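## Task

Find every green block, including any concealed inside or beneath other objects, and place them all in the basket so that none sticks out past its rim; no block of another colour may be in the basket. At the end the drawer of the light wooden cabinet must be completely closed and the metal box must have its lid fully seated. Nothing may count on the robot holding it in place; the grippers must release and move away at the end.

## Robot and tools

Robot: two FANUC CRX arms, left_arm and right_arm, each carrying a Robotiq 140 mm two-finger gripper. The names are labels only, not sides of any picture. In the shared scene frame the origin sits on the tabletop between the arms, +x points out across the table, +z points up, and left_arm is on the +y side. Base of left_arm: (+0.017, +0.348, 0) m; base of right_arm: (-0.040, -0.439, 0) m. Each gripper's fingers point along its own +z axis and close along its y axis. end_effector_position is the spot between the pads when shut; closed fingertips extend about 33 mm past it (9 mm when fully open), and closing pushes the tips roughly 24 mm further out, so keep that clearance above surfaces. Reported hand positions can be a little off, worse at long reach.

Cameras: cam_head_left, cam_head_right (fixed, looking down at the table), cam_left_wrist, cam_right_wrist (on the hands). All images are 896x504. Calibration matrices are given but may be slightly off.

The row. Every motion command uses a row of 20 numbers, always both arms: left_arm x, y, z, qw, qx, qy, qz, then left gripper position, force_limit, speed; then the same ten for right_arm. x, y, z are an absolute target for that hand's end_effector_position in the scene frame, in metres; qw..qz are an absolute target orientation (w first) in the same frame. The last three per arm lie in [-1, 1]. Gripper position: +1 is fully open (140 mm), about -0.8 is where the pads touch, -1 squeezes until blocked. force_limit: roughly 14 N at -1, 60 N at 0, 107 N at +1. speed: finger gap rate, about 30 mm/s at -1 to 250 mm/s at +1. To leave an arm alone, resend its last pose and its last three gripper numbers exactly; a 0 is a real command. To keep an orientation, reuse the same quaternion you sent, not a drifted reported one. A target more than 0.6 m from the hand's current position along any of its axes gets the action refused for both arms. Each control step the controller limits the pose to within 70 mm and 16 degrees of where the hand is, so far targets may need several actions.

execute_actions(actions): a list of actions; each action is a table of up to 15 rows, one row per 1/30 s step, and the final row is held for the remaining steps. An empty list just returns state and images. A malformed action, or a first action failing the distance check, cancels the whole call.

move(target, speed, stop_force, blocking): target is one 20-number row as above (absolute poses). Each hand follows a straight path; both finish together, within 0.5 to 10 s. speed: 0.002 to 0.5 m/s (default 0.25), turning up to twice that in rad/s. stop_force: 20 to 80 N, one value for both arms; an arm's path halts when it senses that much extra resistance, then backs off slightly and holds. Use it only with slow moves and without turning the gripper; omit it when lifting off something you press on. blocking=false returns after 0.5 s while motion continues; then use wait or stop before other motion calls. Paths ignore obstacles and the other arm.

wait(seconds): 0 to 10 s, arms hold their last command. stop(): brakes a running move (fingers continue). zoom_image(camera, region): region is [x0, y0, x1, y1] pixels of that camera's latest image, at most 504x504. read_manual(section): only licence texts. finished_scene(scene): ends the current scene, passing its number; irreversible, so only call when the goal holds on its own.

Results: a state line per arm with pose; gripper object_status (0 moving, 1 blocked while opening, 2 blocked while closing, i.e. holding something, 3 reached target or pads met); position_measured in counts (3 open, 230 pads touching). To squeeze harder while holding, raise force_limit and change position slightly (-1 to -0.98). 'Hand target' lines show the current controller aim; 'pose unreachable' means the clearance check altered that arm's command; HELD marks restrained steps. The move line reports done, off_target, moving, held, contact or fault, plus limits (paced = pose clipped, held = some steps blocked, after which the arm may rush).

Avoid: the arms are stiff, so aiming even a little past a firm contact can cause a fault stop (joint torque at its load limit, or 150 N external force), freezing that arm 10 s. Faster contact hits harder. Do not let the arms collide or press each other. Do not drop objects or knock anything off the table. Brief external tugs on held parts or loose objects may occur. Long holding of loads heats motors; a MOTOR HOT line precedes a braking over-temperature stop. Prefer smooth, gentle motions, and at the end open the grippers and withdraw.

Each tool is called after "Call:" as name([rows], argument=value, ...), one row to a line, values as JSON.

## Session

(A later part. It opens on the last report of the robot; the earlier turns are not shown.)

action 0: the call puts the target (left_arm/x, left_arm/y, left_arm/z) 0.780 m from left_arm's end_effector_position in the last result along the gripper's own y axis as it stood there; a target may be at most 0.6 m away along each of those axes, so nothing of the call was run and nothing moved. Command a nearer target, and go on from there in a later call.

Call:
move(target=[0.38,0.15,0.17,0,0,1,0,-0.2,0.3,0, 0.32,-0.62,0.25,0,0,1,0,-1,0,0], speed=0.35)

Call:
move(target=[0.36,0.50,0.14,0,0,1,0,-0.2,0.3,0, 0.32,-0.62,0.25,0,0,1,0,-1,0,0], speed=0.35)

Call:
move(target=[0.36,0.50,0.058,0,0,1,0,-0.2,0.3,0, 0.32,-0.62,0.25,0,0,1,0,-1,0,0], speed=0.1)

Scene clock: 341.37 s.
left_arm: end_effector_position=(+0.3791, +0.1492, +0.1698) position_measured=154 object_status=3 end_effector_quat_wxyz=(-0.000, -0.000, +1.000, -0.001) | right_arm: end_effector_position=(+0.3200, -0.6200, +0.2500) position_measured=233 object_status=3 end_effector_quat_wxyz=(-0.000, -0.000, +1.000, +0.000)
Joint positions: left_arm=[-0.267 -0.082 -0.239  0.002 -1.413 -1.391] | right_arm=[-0.23  -0.118 -0.085 -0.    -1.604 -1.432]
Joint velocities: left_arm=[ 0.001 -0.001 -0.002 -0.    -0.001 -0.001] | right_arm=[-0.001  0.    -0.    -0.     0.    -0.   ]
Hand target (left_arm): +0.379, +0.149, +0.170; -0.000, -0.000, +1.000, -0.001
Hand target (right_arm): +0.320, -0.620, +0.250; +0.000, -0.000, +1.000, +0.000
Off the commanded pose (left_arm): 0.001 m, 0 deg.
Off the commanded pose (right_arm): 0.000 m, 0 deg.
move: done
camera_calibration (this result's frames):
cam_left_wrist: T_world_to_cam=[[0.0106809, 0.999596, -0.0263362, -0.14832], [0.921232, 0.000405655, 0.389013, -0.402576], [0.388867, -0.0284168, -0.920856, 0.19967], [0, 0, 0, 1]] pos_world=[0.294805, 0.154097, 0.336569]
cam_right_wrist: T_world_to_cam=[[-0.14766, 0.989009, 0.00758194, 0.65827], [0.891842, 0.129831, 0.433315, -0.310033], [0.427568, 0.0707453, -0.901211, 0.320455], [0, 0, 0, 1]] pos_world=[0.236685, -0.633454, 0.418148]

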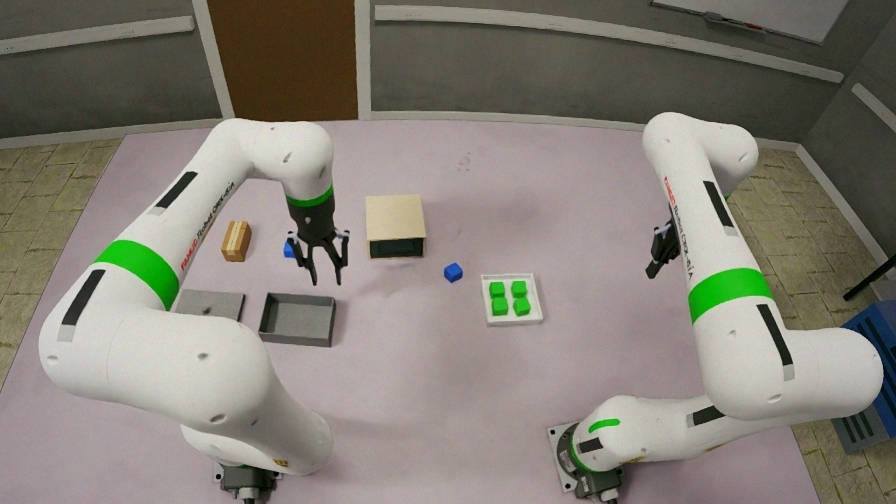

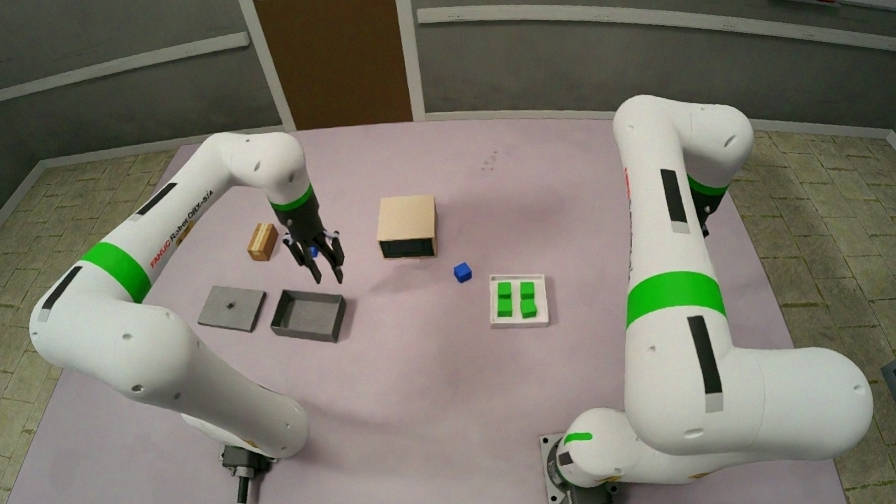

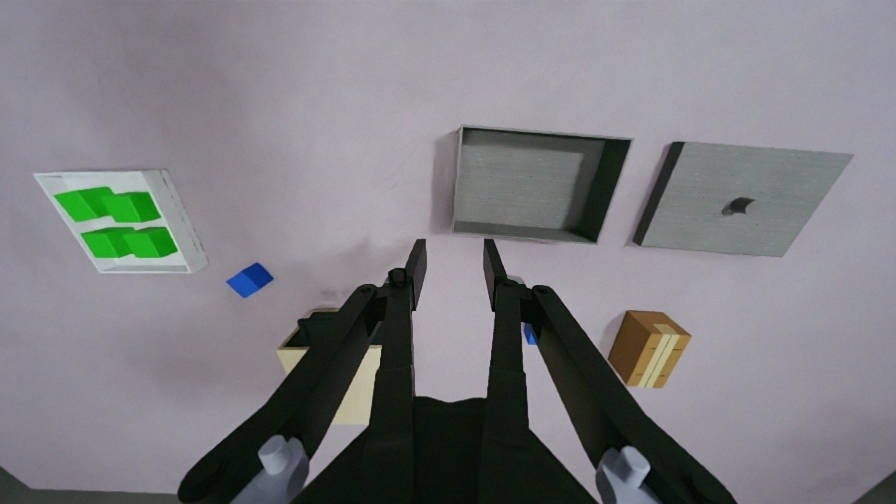

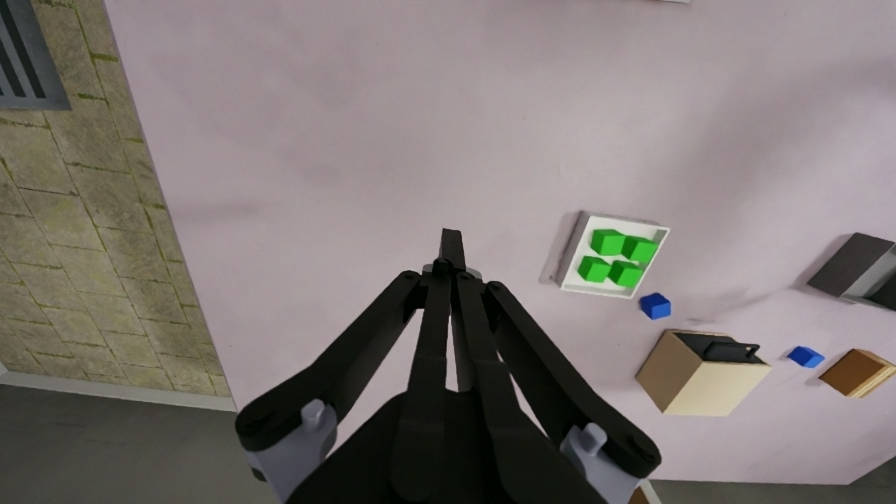

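Scene clock: 342.90 s.
left_arm: end_effector_position=(+0.3601, +0.4991, +0.1400) position_measured=154 object_status=3 end_effector_quat_wxyz=(+0.001, +0.000, +1.000, -0.001) | right_arm: end_effector_position=(+0.3200, -0.6200, +0.2500) position_measured=233 object_status=3 end_effector_quat_wxyz=(+0.000, -0.000, +1.000, +0.000)
Joint positions: left_arm=[ 0.685 -0.169 -0.387  0.003 -1.353 -2.345] | right_arm=[-0.23  -0.118 -0.085 -0.    -1.604 -1.432]
Joint velocities: left_arm=[ 0.001  0.     0.     0.001 -0.003 -0.001] | right_arm=[-0.001  0.001 -0.    -0.    -0.    -0.001]
Hand target (left_arm): +0.360, +0.499, +0.140; +0.001, -0.000, +1.000, -0.001
Hand target (right_arm): +0.320, -0.620, +0.250; +0.000, -0.000, +1.000, +0.000
Off the commanded pose (left_arm): 0.001 m, 0 deg.
Off the commanded pose (right_arm): 0.000 m, 0 deg.
move: done
camera_calibration (this result's frames):
cam_left_wrist: T_world_to_cam=[[0.0110468, 0.999593, -0.0263184, -0.498847], [0.920466, 0.000117691, 0.390822, -0.373391], [0.390666, -0.0285425, -0.92009, 0.188856], [0, 0, 0, 1]] pos_world=[0.275425, 0.504078, 0.306565]
cam_right_wrist: T_world_to_cam=[[-0.14766, 0.989009, 0.00758198, 0.65827], [0.891842, 0.129831, 0.433315, -0.310034], [0.427568, 0.0707453, -0.90121, 0.320454], [0, 0, 0, 1]] pos_world=[0.236685, -0.633454, 0.418148]

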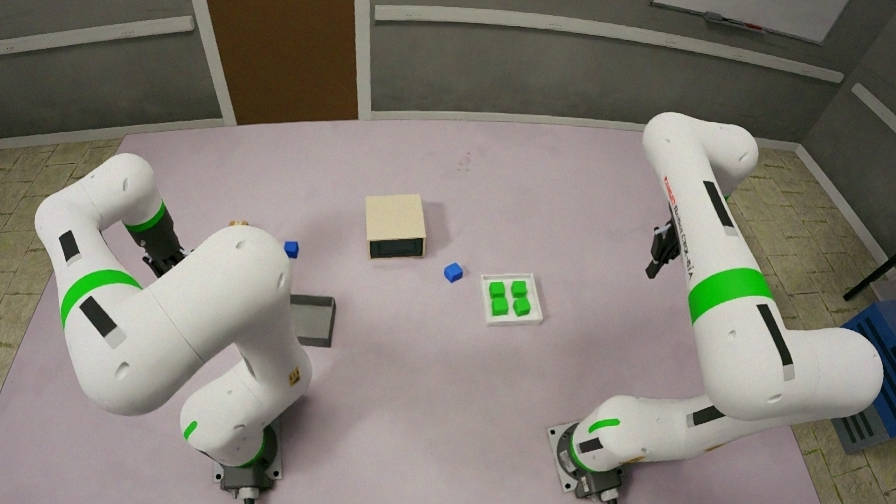

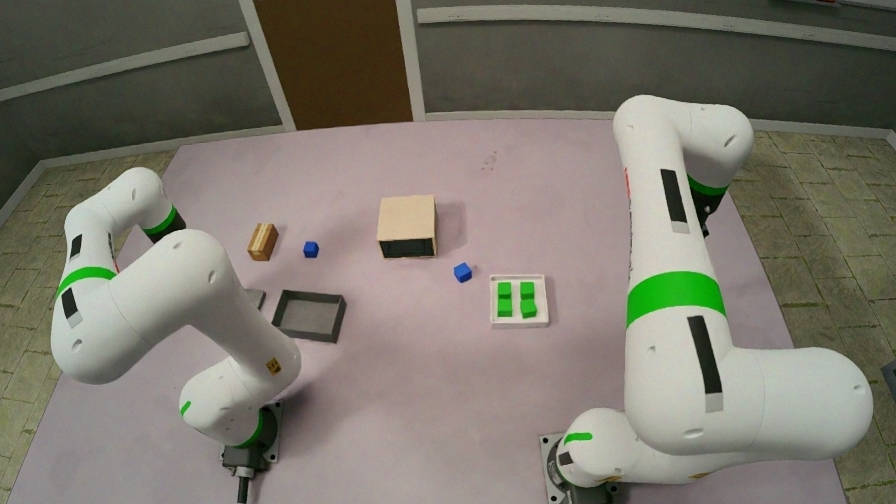

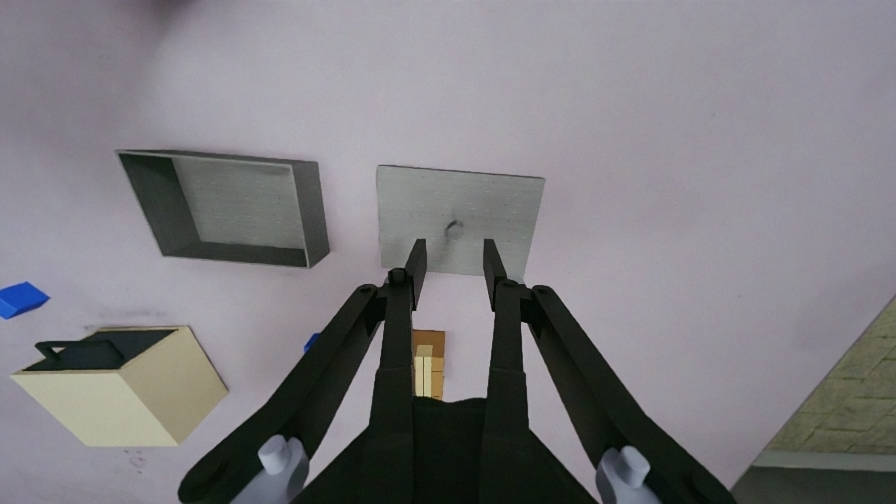

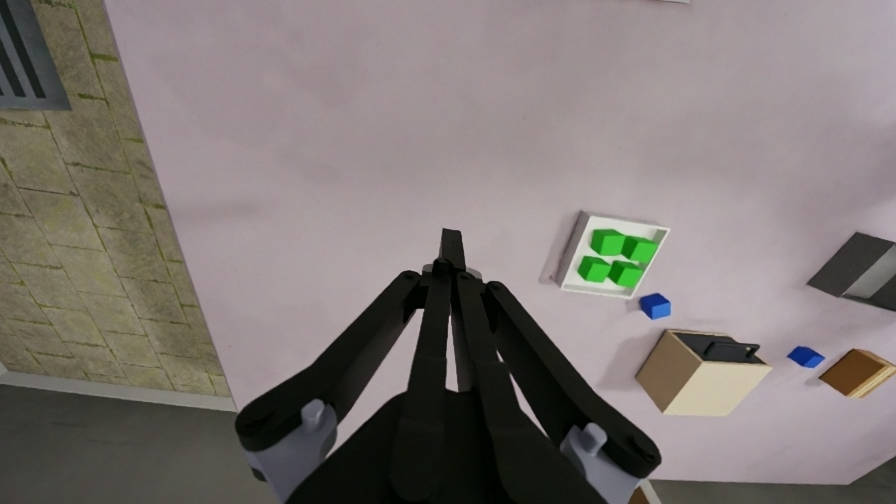

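Scene clock: 344.03 s.
left_arm: end_effector_position=(+0.3600, +0.5001, +0.0580) position_measured=154 object_status=3 end_effector_quat_wxyz=(-0.000, -0.000, +1.000, +0.000) | right_arm: end_effector_position=(+0.3200, -0.6200, +0.2500) position_measured=233 object_status=3 end_effector_quat_wxyz=(-0.000, -0.000, +1.000, +0.000)
Joint positions: left_arm=[ 0.685 -0.096 -0.524 -0.    -1.143 -2.343] | right_arm=[-0.23  -0.118 -0.085 -0.    -1.604 -1.432]
Joint velocities: left_arm=[-0.     0.001 -0.001 -0.    -0.    -0.   ] | right_arm=[ 0.    -0.001  0.001 -0.     0.    -0.   ]
Hand target (left_arm): +0.360, +0.500, +0.058; -0.000, -0.000, +1.000, +0.000
Hand target (right_arm): +0.320, -0.620, +0.250; +0.000, -0.000, +1.000, +0.000
Off the commanded pose (left_arm): 0.000 m, 0 deg.
Off the commanded pose (right_arm): 0.000 m, 0 deg.
move: done
camera_calibration (this result's frames):
cam_left_wrist: T_world_to_cam=[[0.0107473, 0.999646, -0.0243323, -0.501982], [0.921233, -0.000435402, 0.38901, -0.341142], [0.388862, -0.0265965, -0.920912, 0.113216], [0, 0, 0, 1]] pos_world=[0.275641, 0.504667, 0.224755]
cam_right_wrist: T_world_to_cam=[[-0.14766, 0.989009, 0.00758203, 0.65827], [0.891842, 0.129831, 0.433315, -0.310033], [0.427568, 0.0707454, -0.901211, 0.320455], [0, 0, 0, 1]] pos_world=[0.236685, -0.633454, 0.418148]

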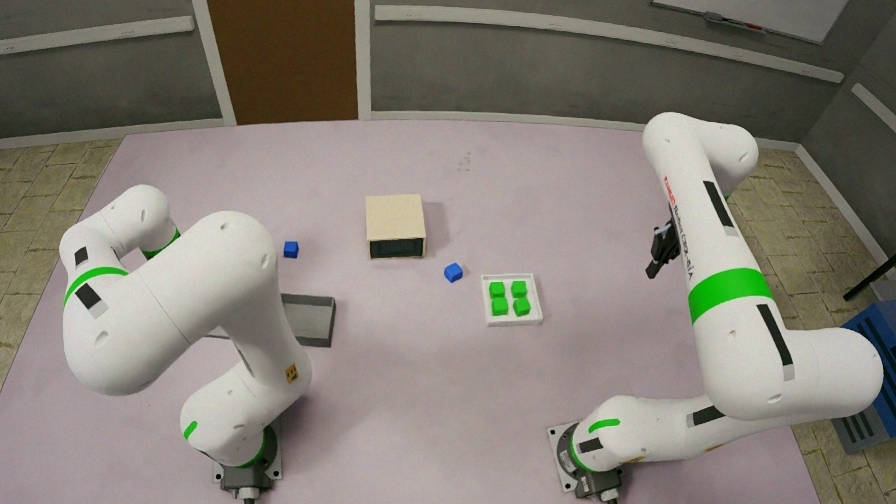

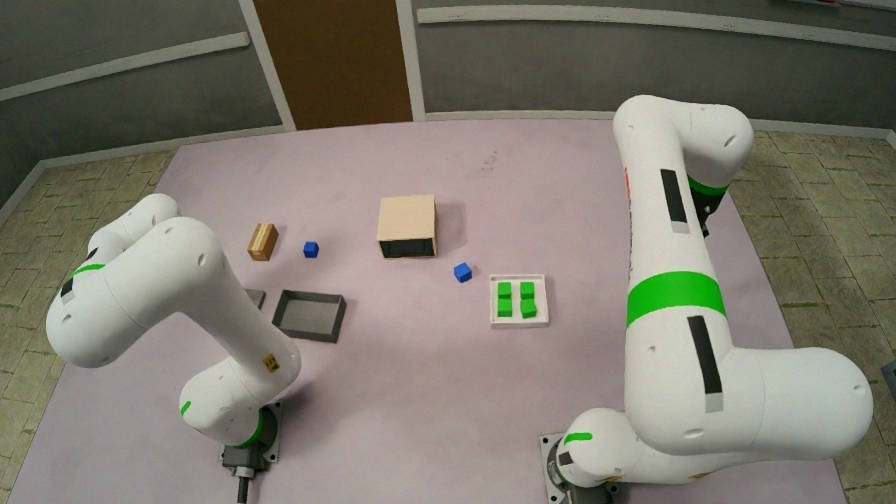

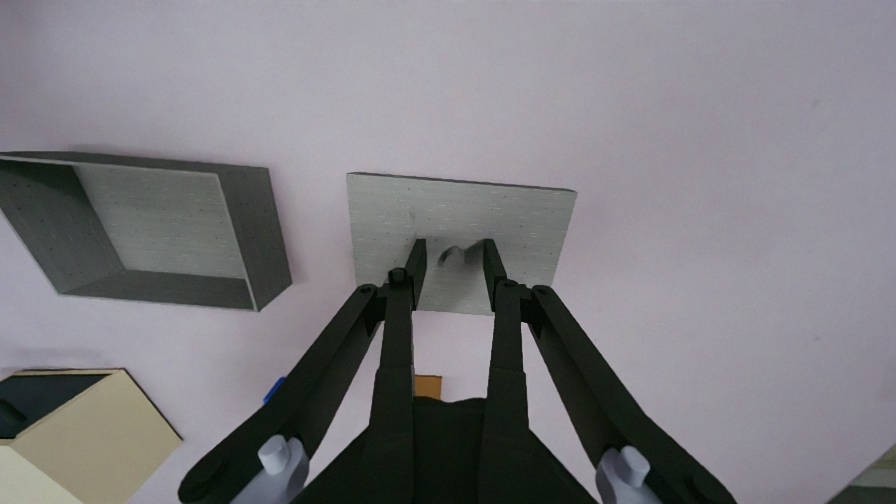

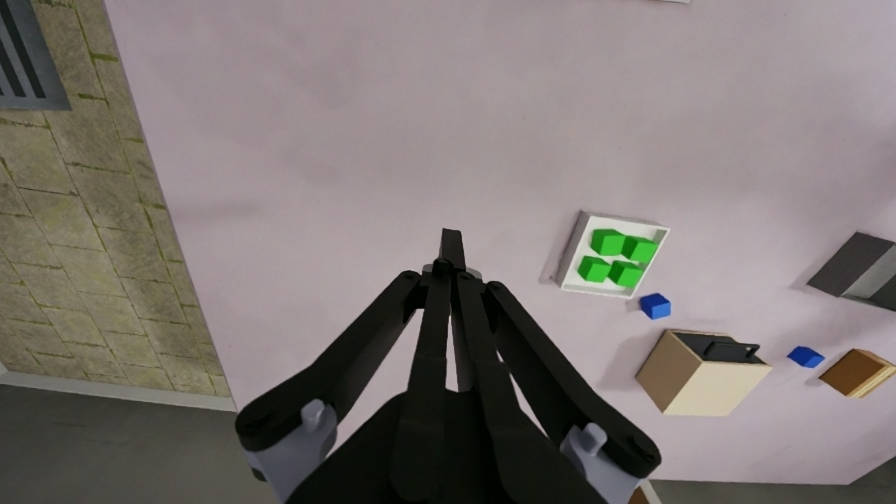

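Call:
execute_actions([
  [[0.36,0.50,0.058,0,0,1,0,-1,0.3,0, 0.32,-0.62,0.25,0,0,1,0,-1,0,0]],
])

Call:
move(target=[0.36,0.50,0.14,0,0,1,0,-1,0.3,0, 0.32,-0.62,0.25,0,0,1,0,-1,0,0], speed=0.15)

Call:
move(target=[0.335,0.238,0.13,0,0,1,0,-1,0.3,0, 0.32,-0.62,0.25,0,0,1,0,-1,0,0], speed=0.2)

Call:
move(target=[0.335,0.238,0.092,0,0,1,0,-1,0.3,0, 0.32,-0.62,0.25,0,0,1,0,-1,0,0], speed=0.04)

Scene clock: 353.83 s.
left_arm: end_effector_position=(+0.3600, +0.5000, +0.0580) position_measured=211 object_status=2 end_effector_quat_wxyz=(+0.000, -0.000, +1.000, -0.000) | right_arm: end_effector_position=(+0.3200, -0.6200, +0.2500) position_measured=233 object_status=3 end_effector_quat_wxyz=(-0.000, -0.000, +1.000, +0.000)
Joint positions: left_arm=[ 0.685 -0.096 -0.525  0.    -1.143 -2.343] | right_arm=[-0.23  -0.118 -0.085 -0.    -1.604 -1.432]
Joint velocities: left_arm=[-0.     0.001 -0.    -0.001 -0.     0.001] | right_arm=[ 0.    -0.001 -0.002 -0.    -0.001  0.001]
Hand target (left_arm): +0.360, +0.500, +0.058; -0.000, +0.000, +1.000, -0.000
Hand target (right_arm): +0.320, -0.620, +0.250; +0.000, -0.000, +1.000, +0.000
Off the commanded pose (left_arm): 0.000 m, 0 deg.
Off the commanded pose (right_arm): 0.000 m, 0 deg.
Step readings (end_effector_position):
0: left_arm (+0.3600, +0.5000, +0.0580) | right_arm (+0.3200, -0.6200, +0.2500)
1: left_arm (+0.3600, +0.5000, +0.0580) | right_arm (+0.3200, -0.6200, +0.2500)
2: left_arm (+0.3600, +0.5000, +0.0580) | right_arm (+0.3200, -0.6200, +0.2500)
4: left_arm (+0.3600, +0.5000, +0.0580) | right_arm (+0.3200, -0.6200, +0.2500)
8: left_arm (+0.3600, +0.5000, +0.0580) | right_arm (+0.3200, -0.6200, +0.2500)
15: end_effector_position above
camera_calibration (this result's frames):
cam_left_wrist: T_world_to_cam=[[0.0108973, 0.999638, -0.0246108, -0.501921], [0.921179, -0.00046149, 0.38914, -0.34116], [0.388987, -0.0269115, -0.92085, 0.113283], [0, 0, 0, 1]] pos_world=[0.275673, 0.504631, 0.224723]
cam_right_wrist: T_world_to_cam=[[-0.14766, 0.989009, 0.00758202, 0.65827], [0.891842, 0.129831, 0.433315, -0.310033], [0.427568, 0.0707453, -0.901211, 0.320455], [0, 0, 0, 1]] pos_world=[0.236685, -0.633454, 0.418148]

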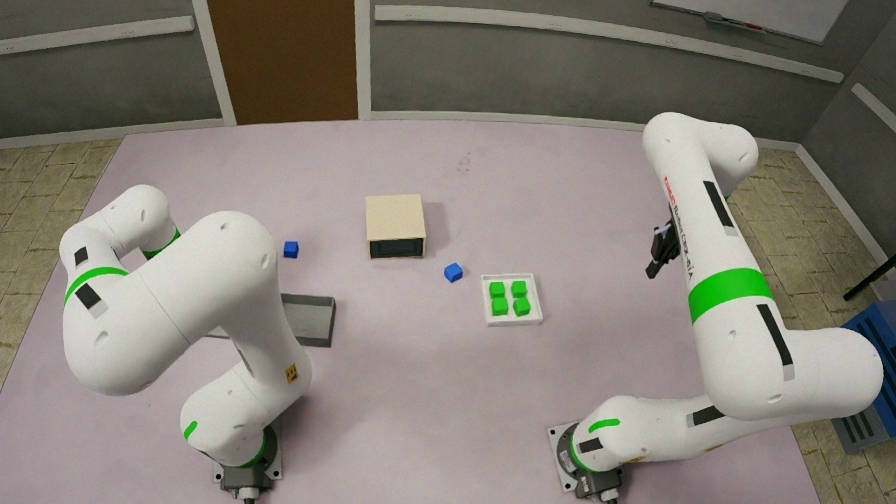

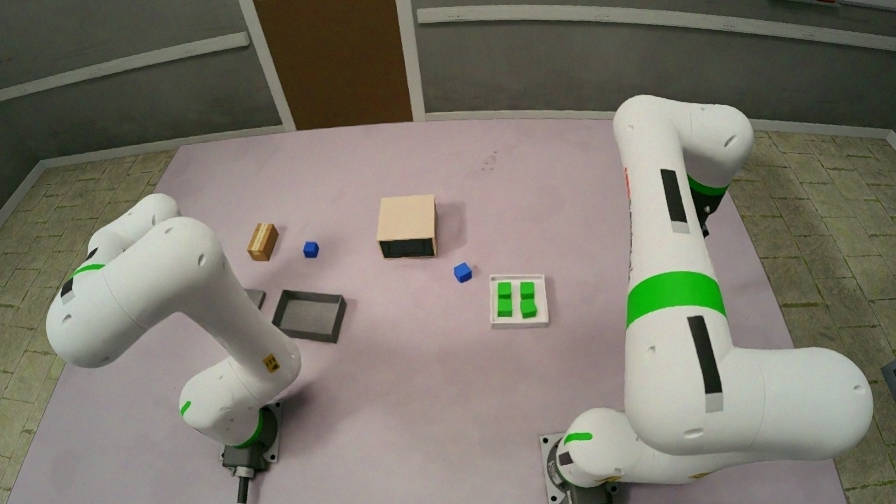

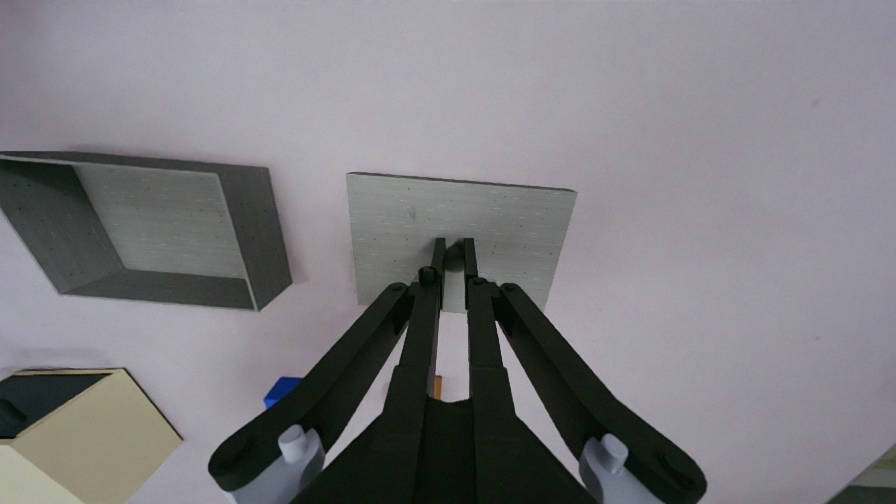

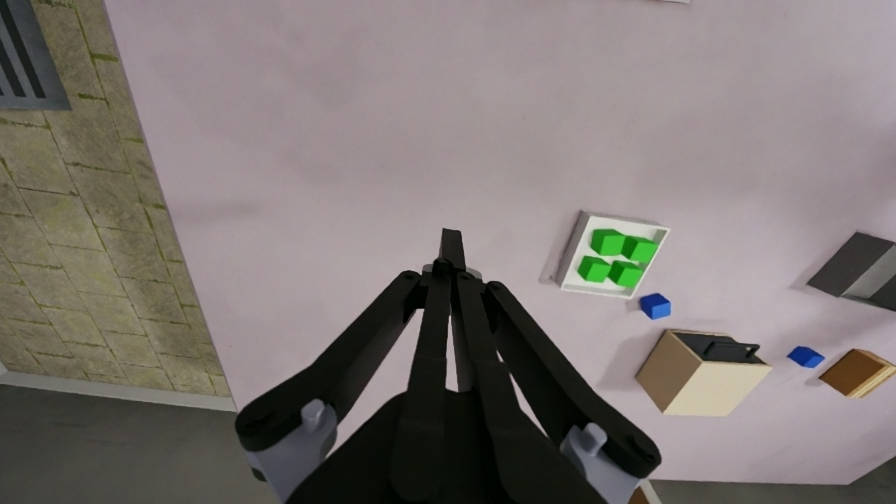

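Scene clock: 354.73 s.
left_arm: end_effector_position=(+0.3601, +0.4998, +0.1400) position_measured=211 object_status=2 end_effector_quat_wxyz=(+0.000, +0.000, +1.000, -0.000) | right_arm: end_effector_position=(+0.3200, -0.6200, +0.2500) position_measured=233 object_status=3 end_effector_quat_wxyz=(-0.000, -0.000, +1.000, +0.000)
Joint positions: left_arm=[ 0.684 -0.167 -0.385  0.    -1.353 -2.344] | right_arm=[-0.23  -0.118 -0.085 -0.    -1.604 -1.432]
Joint velocities: left_arm=[-0.    -0.     0.002 -0.001 -0.001  0.002] | right_arm=[ 0.  0. -0.  0. -0.  0.]
Hand target (left_arm): +0.360, +0.500, +0.140; +0.000, +0.000, +1.000, -0.000
Hand target (right_arm): +0.320, -0.620, +0.250; -0.000, +0.000, +1.000, -0.000
Off the commanded pose (left_arm): 0.000 m, 0 deg.
Off the commanded pose (right_arm): 0.000 m, 0 deg.
move: done
camera_calibration (this result's frames):
cam_left_wrist: T_world_to_cam=[[0.0113545, 0.999628, -0.0248058, -0.499894], [0.921118, -0.000802705, 0.389283, -0.372949], [0.389118, -0.0272692, -0.920784, 0.188893], [0, 0, 0, 1]] pos_world=[0.275704, 0.504559, 0.306711]
cam_right_wrist: T_world_to_cam=[[-0.14766, 0.989009, 0.00758205, 0.65827], [0.891842, 0.129831, 0.433315, -0.310033], [0.427568, 0.0707454, -0.901211, 0.320455], [0, 0, 0, 1]] pos_world=[0.236685, -0.633454, 0.418148]

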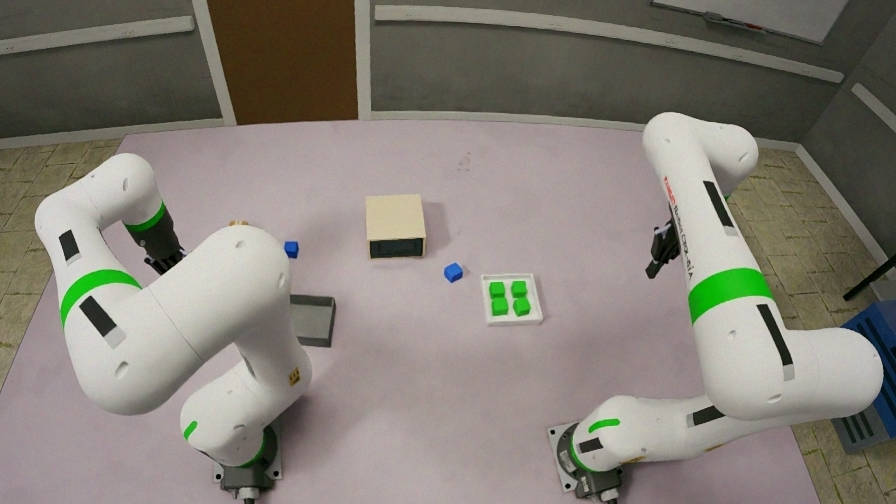

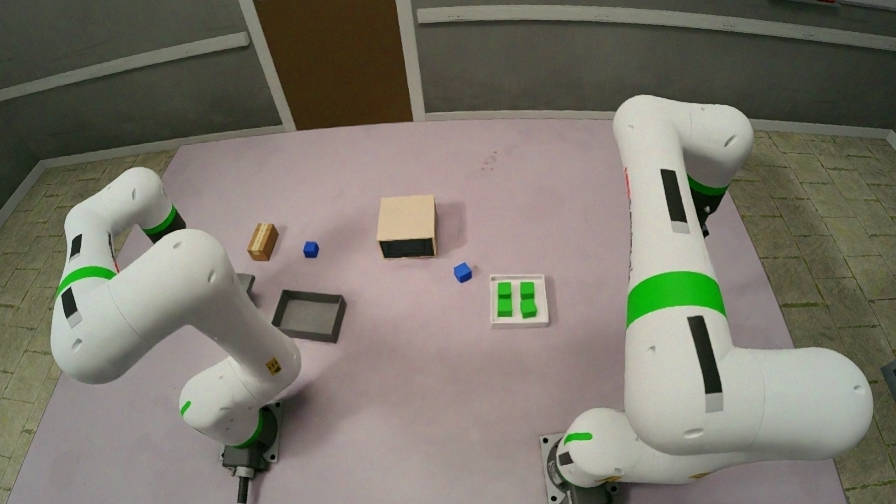

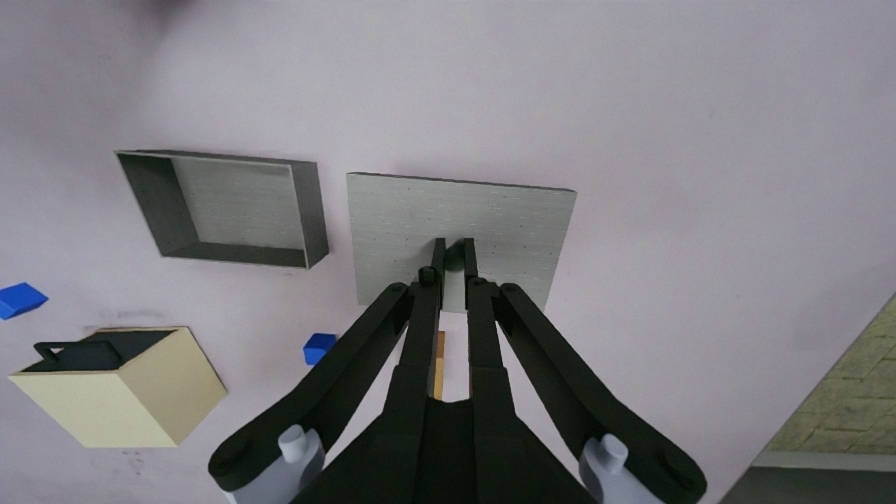

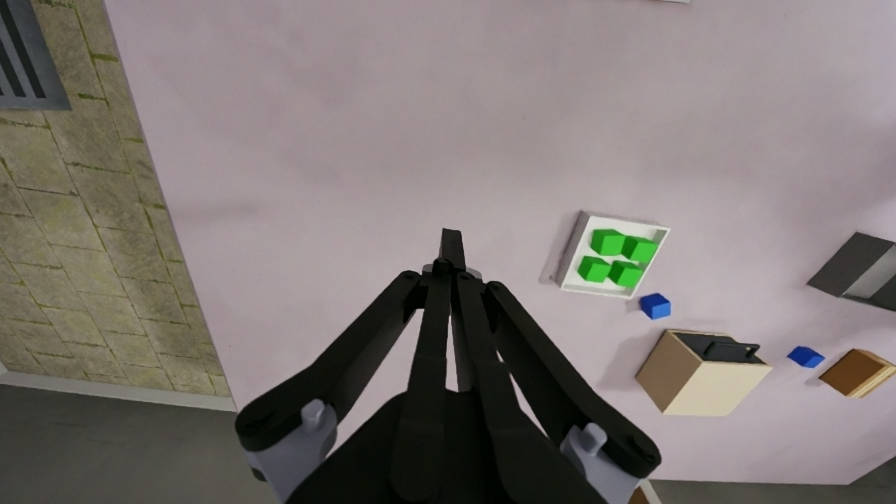

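Scene clock: 356.47 s.
left_arm: end_effector_position=(+0.3349, +0.2385, +0.1300) position_measured=211 object_status=2 end_effector_quat_wxyz=(-0.001, -0.000, +1.000, +0.001) | right_arm: end_effector_position=(+0.3200, -0.6200, +0.2500) position_measured=233 object_status=3 end_effector_quat_wxyz=(-0.000, +0.000, +1.000, +0.000)
Joint positions: left_arm=[-0.023 -0.27  -0.489 -0.001 -1.353 -1.636] | right_arm=[-0.23  -0.118 -0.085 -0.    -1.604 -1.432]
Joint velocities: left_arm=[-0.001  0.001  0.001 -0.002 -0.002 -0.   ] | right_arm=[-0.    -0.    -0.001 -0.    -0.002  0.   ]
Hand target (left_arm): +0.335, +0.238, +0.130; -0.001, -0.000, +1.000, +0.001
Hand target (right_arm): +0.320, -0.620, +0.250; -0.000, +0.000, +1.000, -0.000
Off the commanded pose (left_arm): 0.001 m, 0 deg.
Off the commanded pose (right_arm): 0.000 m, 0 deg.
move: done
camera_calibration (this result's frames):
cam_left_wrist: T_world_to_cam=[[0.0108815, 0.999671, -0.0232424, -0.238708], [0.92176, -0.00101802, 0.387759, -0.346038], [0.387608, -0.0256434, -0.921468, 0.182548], [0, 0, 0, 1]] pos_world=[0.250804, 0.242958, 0.296844]
cam_right_wrist: T_world_to_cam=[[-0.14766, 0.989009, 0.0075819, 0.65827], [0.891842, 0.129831, 0.433315, -0.310034], [0.427568, 0.070745, -0.901211, 0.320454], [0, 0, 0, 1]] pos_world=[0.236685, -0.633454, 0.418148]

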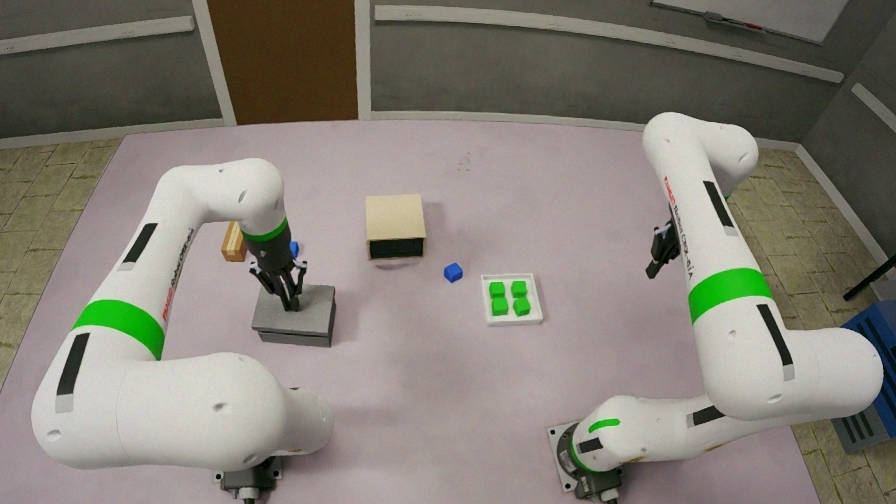

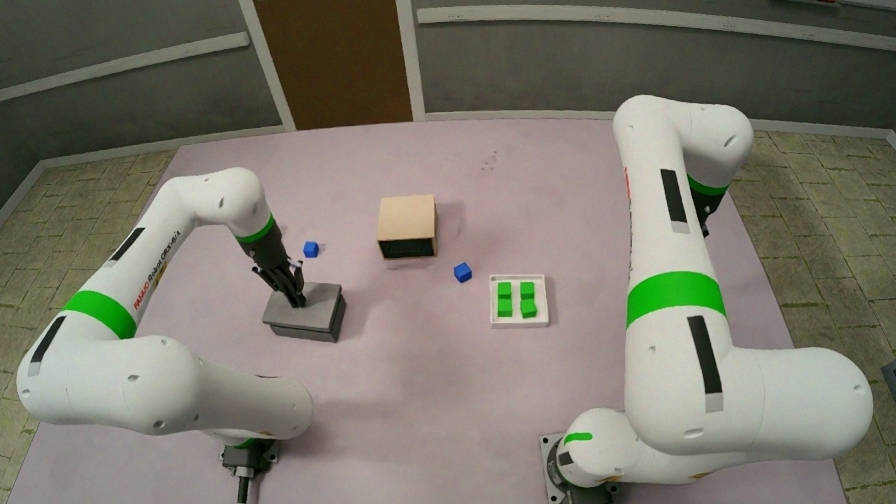

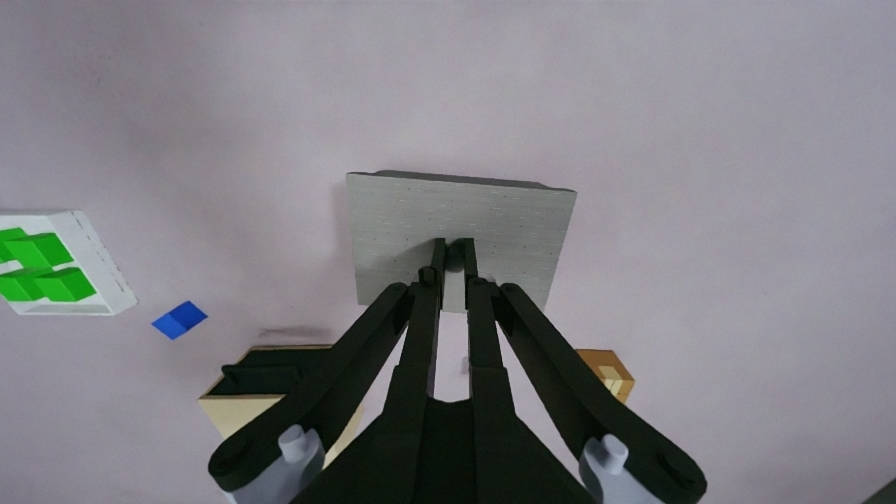

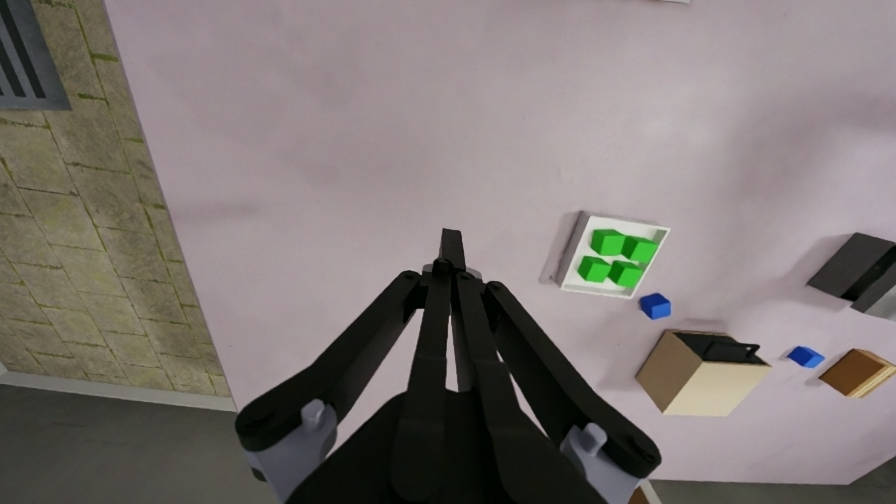

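Scene clock: 357.67 s.
left_arm: end_effector_position=(+0.3350, +0.2380, +0.0921) position_measured=211 object_status=2 end_effector_quat_wxyz=(+0.000, -0.000, +1.000, -0.000) | right_arm: end_effector_position=(+0.3200, -0.6200, +0.2500) position_measured=233 object_status=3 end_effector_quat_wxyz=(-0.000, -0.000, +1.000, +0.000)
Joint positions: left_arm=[-0.023 -0.243 -0.561  0.    -1.253 -1.636] | right_arm=[-0.23  -0.118 -0.085 -0.    -1.604 -1.432]
Joint velocities: left_arm=[ 0.     0.    -0.001 -0.001 -0.     0.   ] | right_arm=[ 0.     0.001  0.    -0.     0.    -0.001]
Hand target (left_arm): +0.335, +0.238, +0.092; -0.000, -0.000, +1.000, +0.000
Hand target (right_arm): +0.320, -0.620, +0.250; +0.000, -0.000, +1.000, +0.000
Off the commanded pose (left_arm): 0.000 m, 0 deg.
Off the commanded pose (right_arm): 0.000 m, 0 deg.
move: done
camera_calibration (this result's frames):
cam_left_wrist: T_world_to_cam=[[0.0107622, 0.999642, -0.0244938, -0.238899], [0.921164, -0.000381499, 0.389175, -0.331528], [0.389027, -0.0267512, -0.920838, 0.147266], [0, 0, 0, 1]] pos_world=[0.250672, 0.242627, 0.258779]
cam_right_wrist: T_world_to_cam=[[-0.14766, 0.989009, 0.00758194, 0.65827], [0.891842, 0.129831, 0.433315, -0.310033], [0.427568, 0.0707452, -0.901211, 0.320454], [0, 0, 0, 1]] pos_world=[0.236685, -0.633454, 0.418148]

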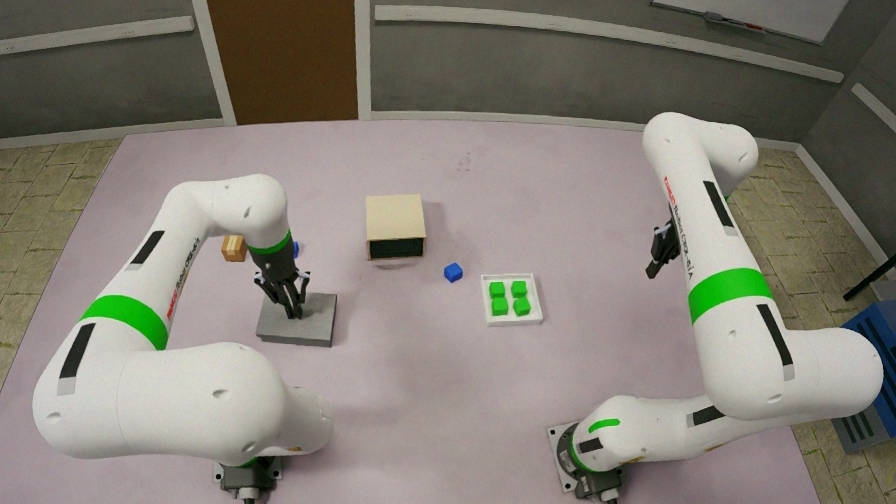

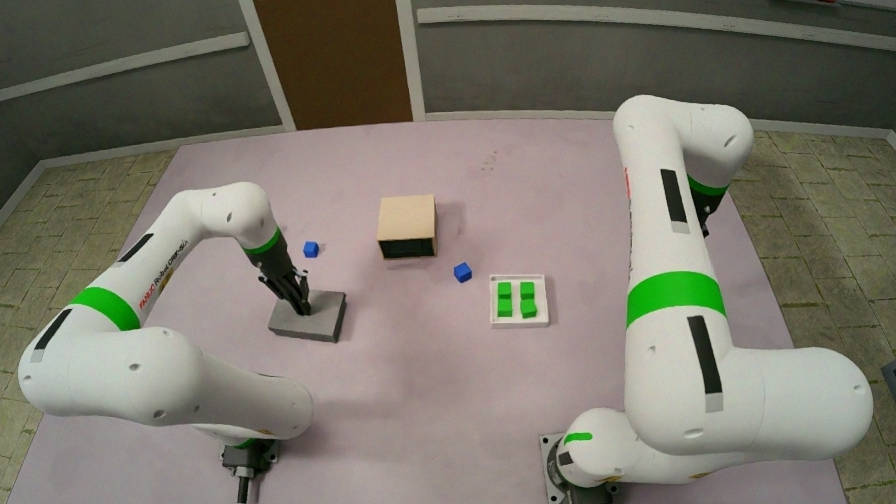

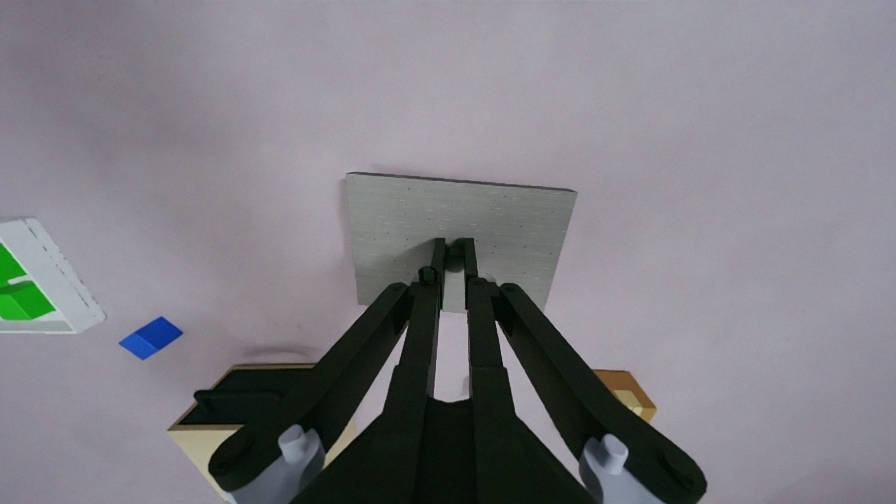

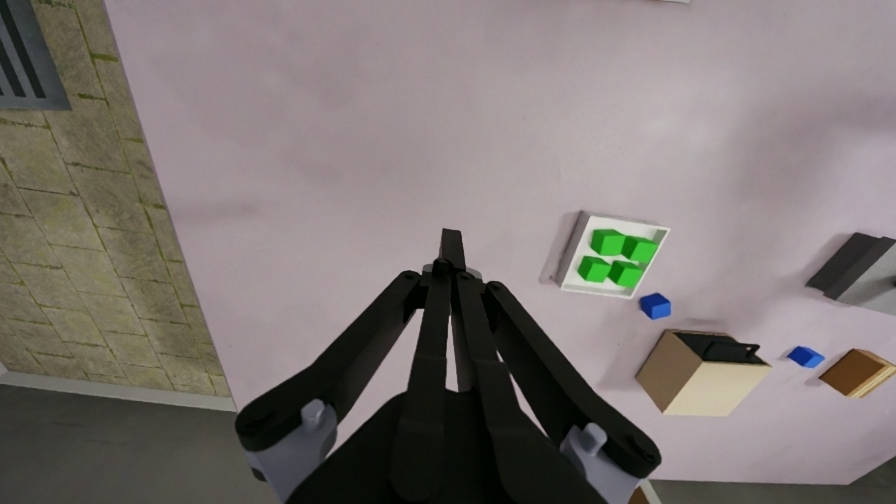

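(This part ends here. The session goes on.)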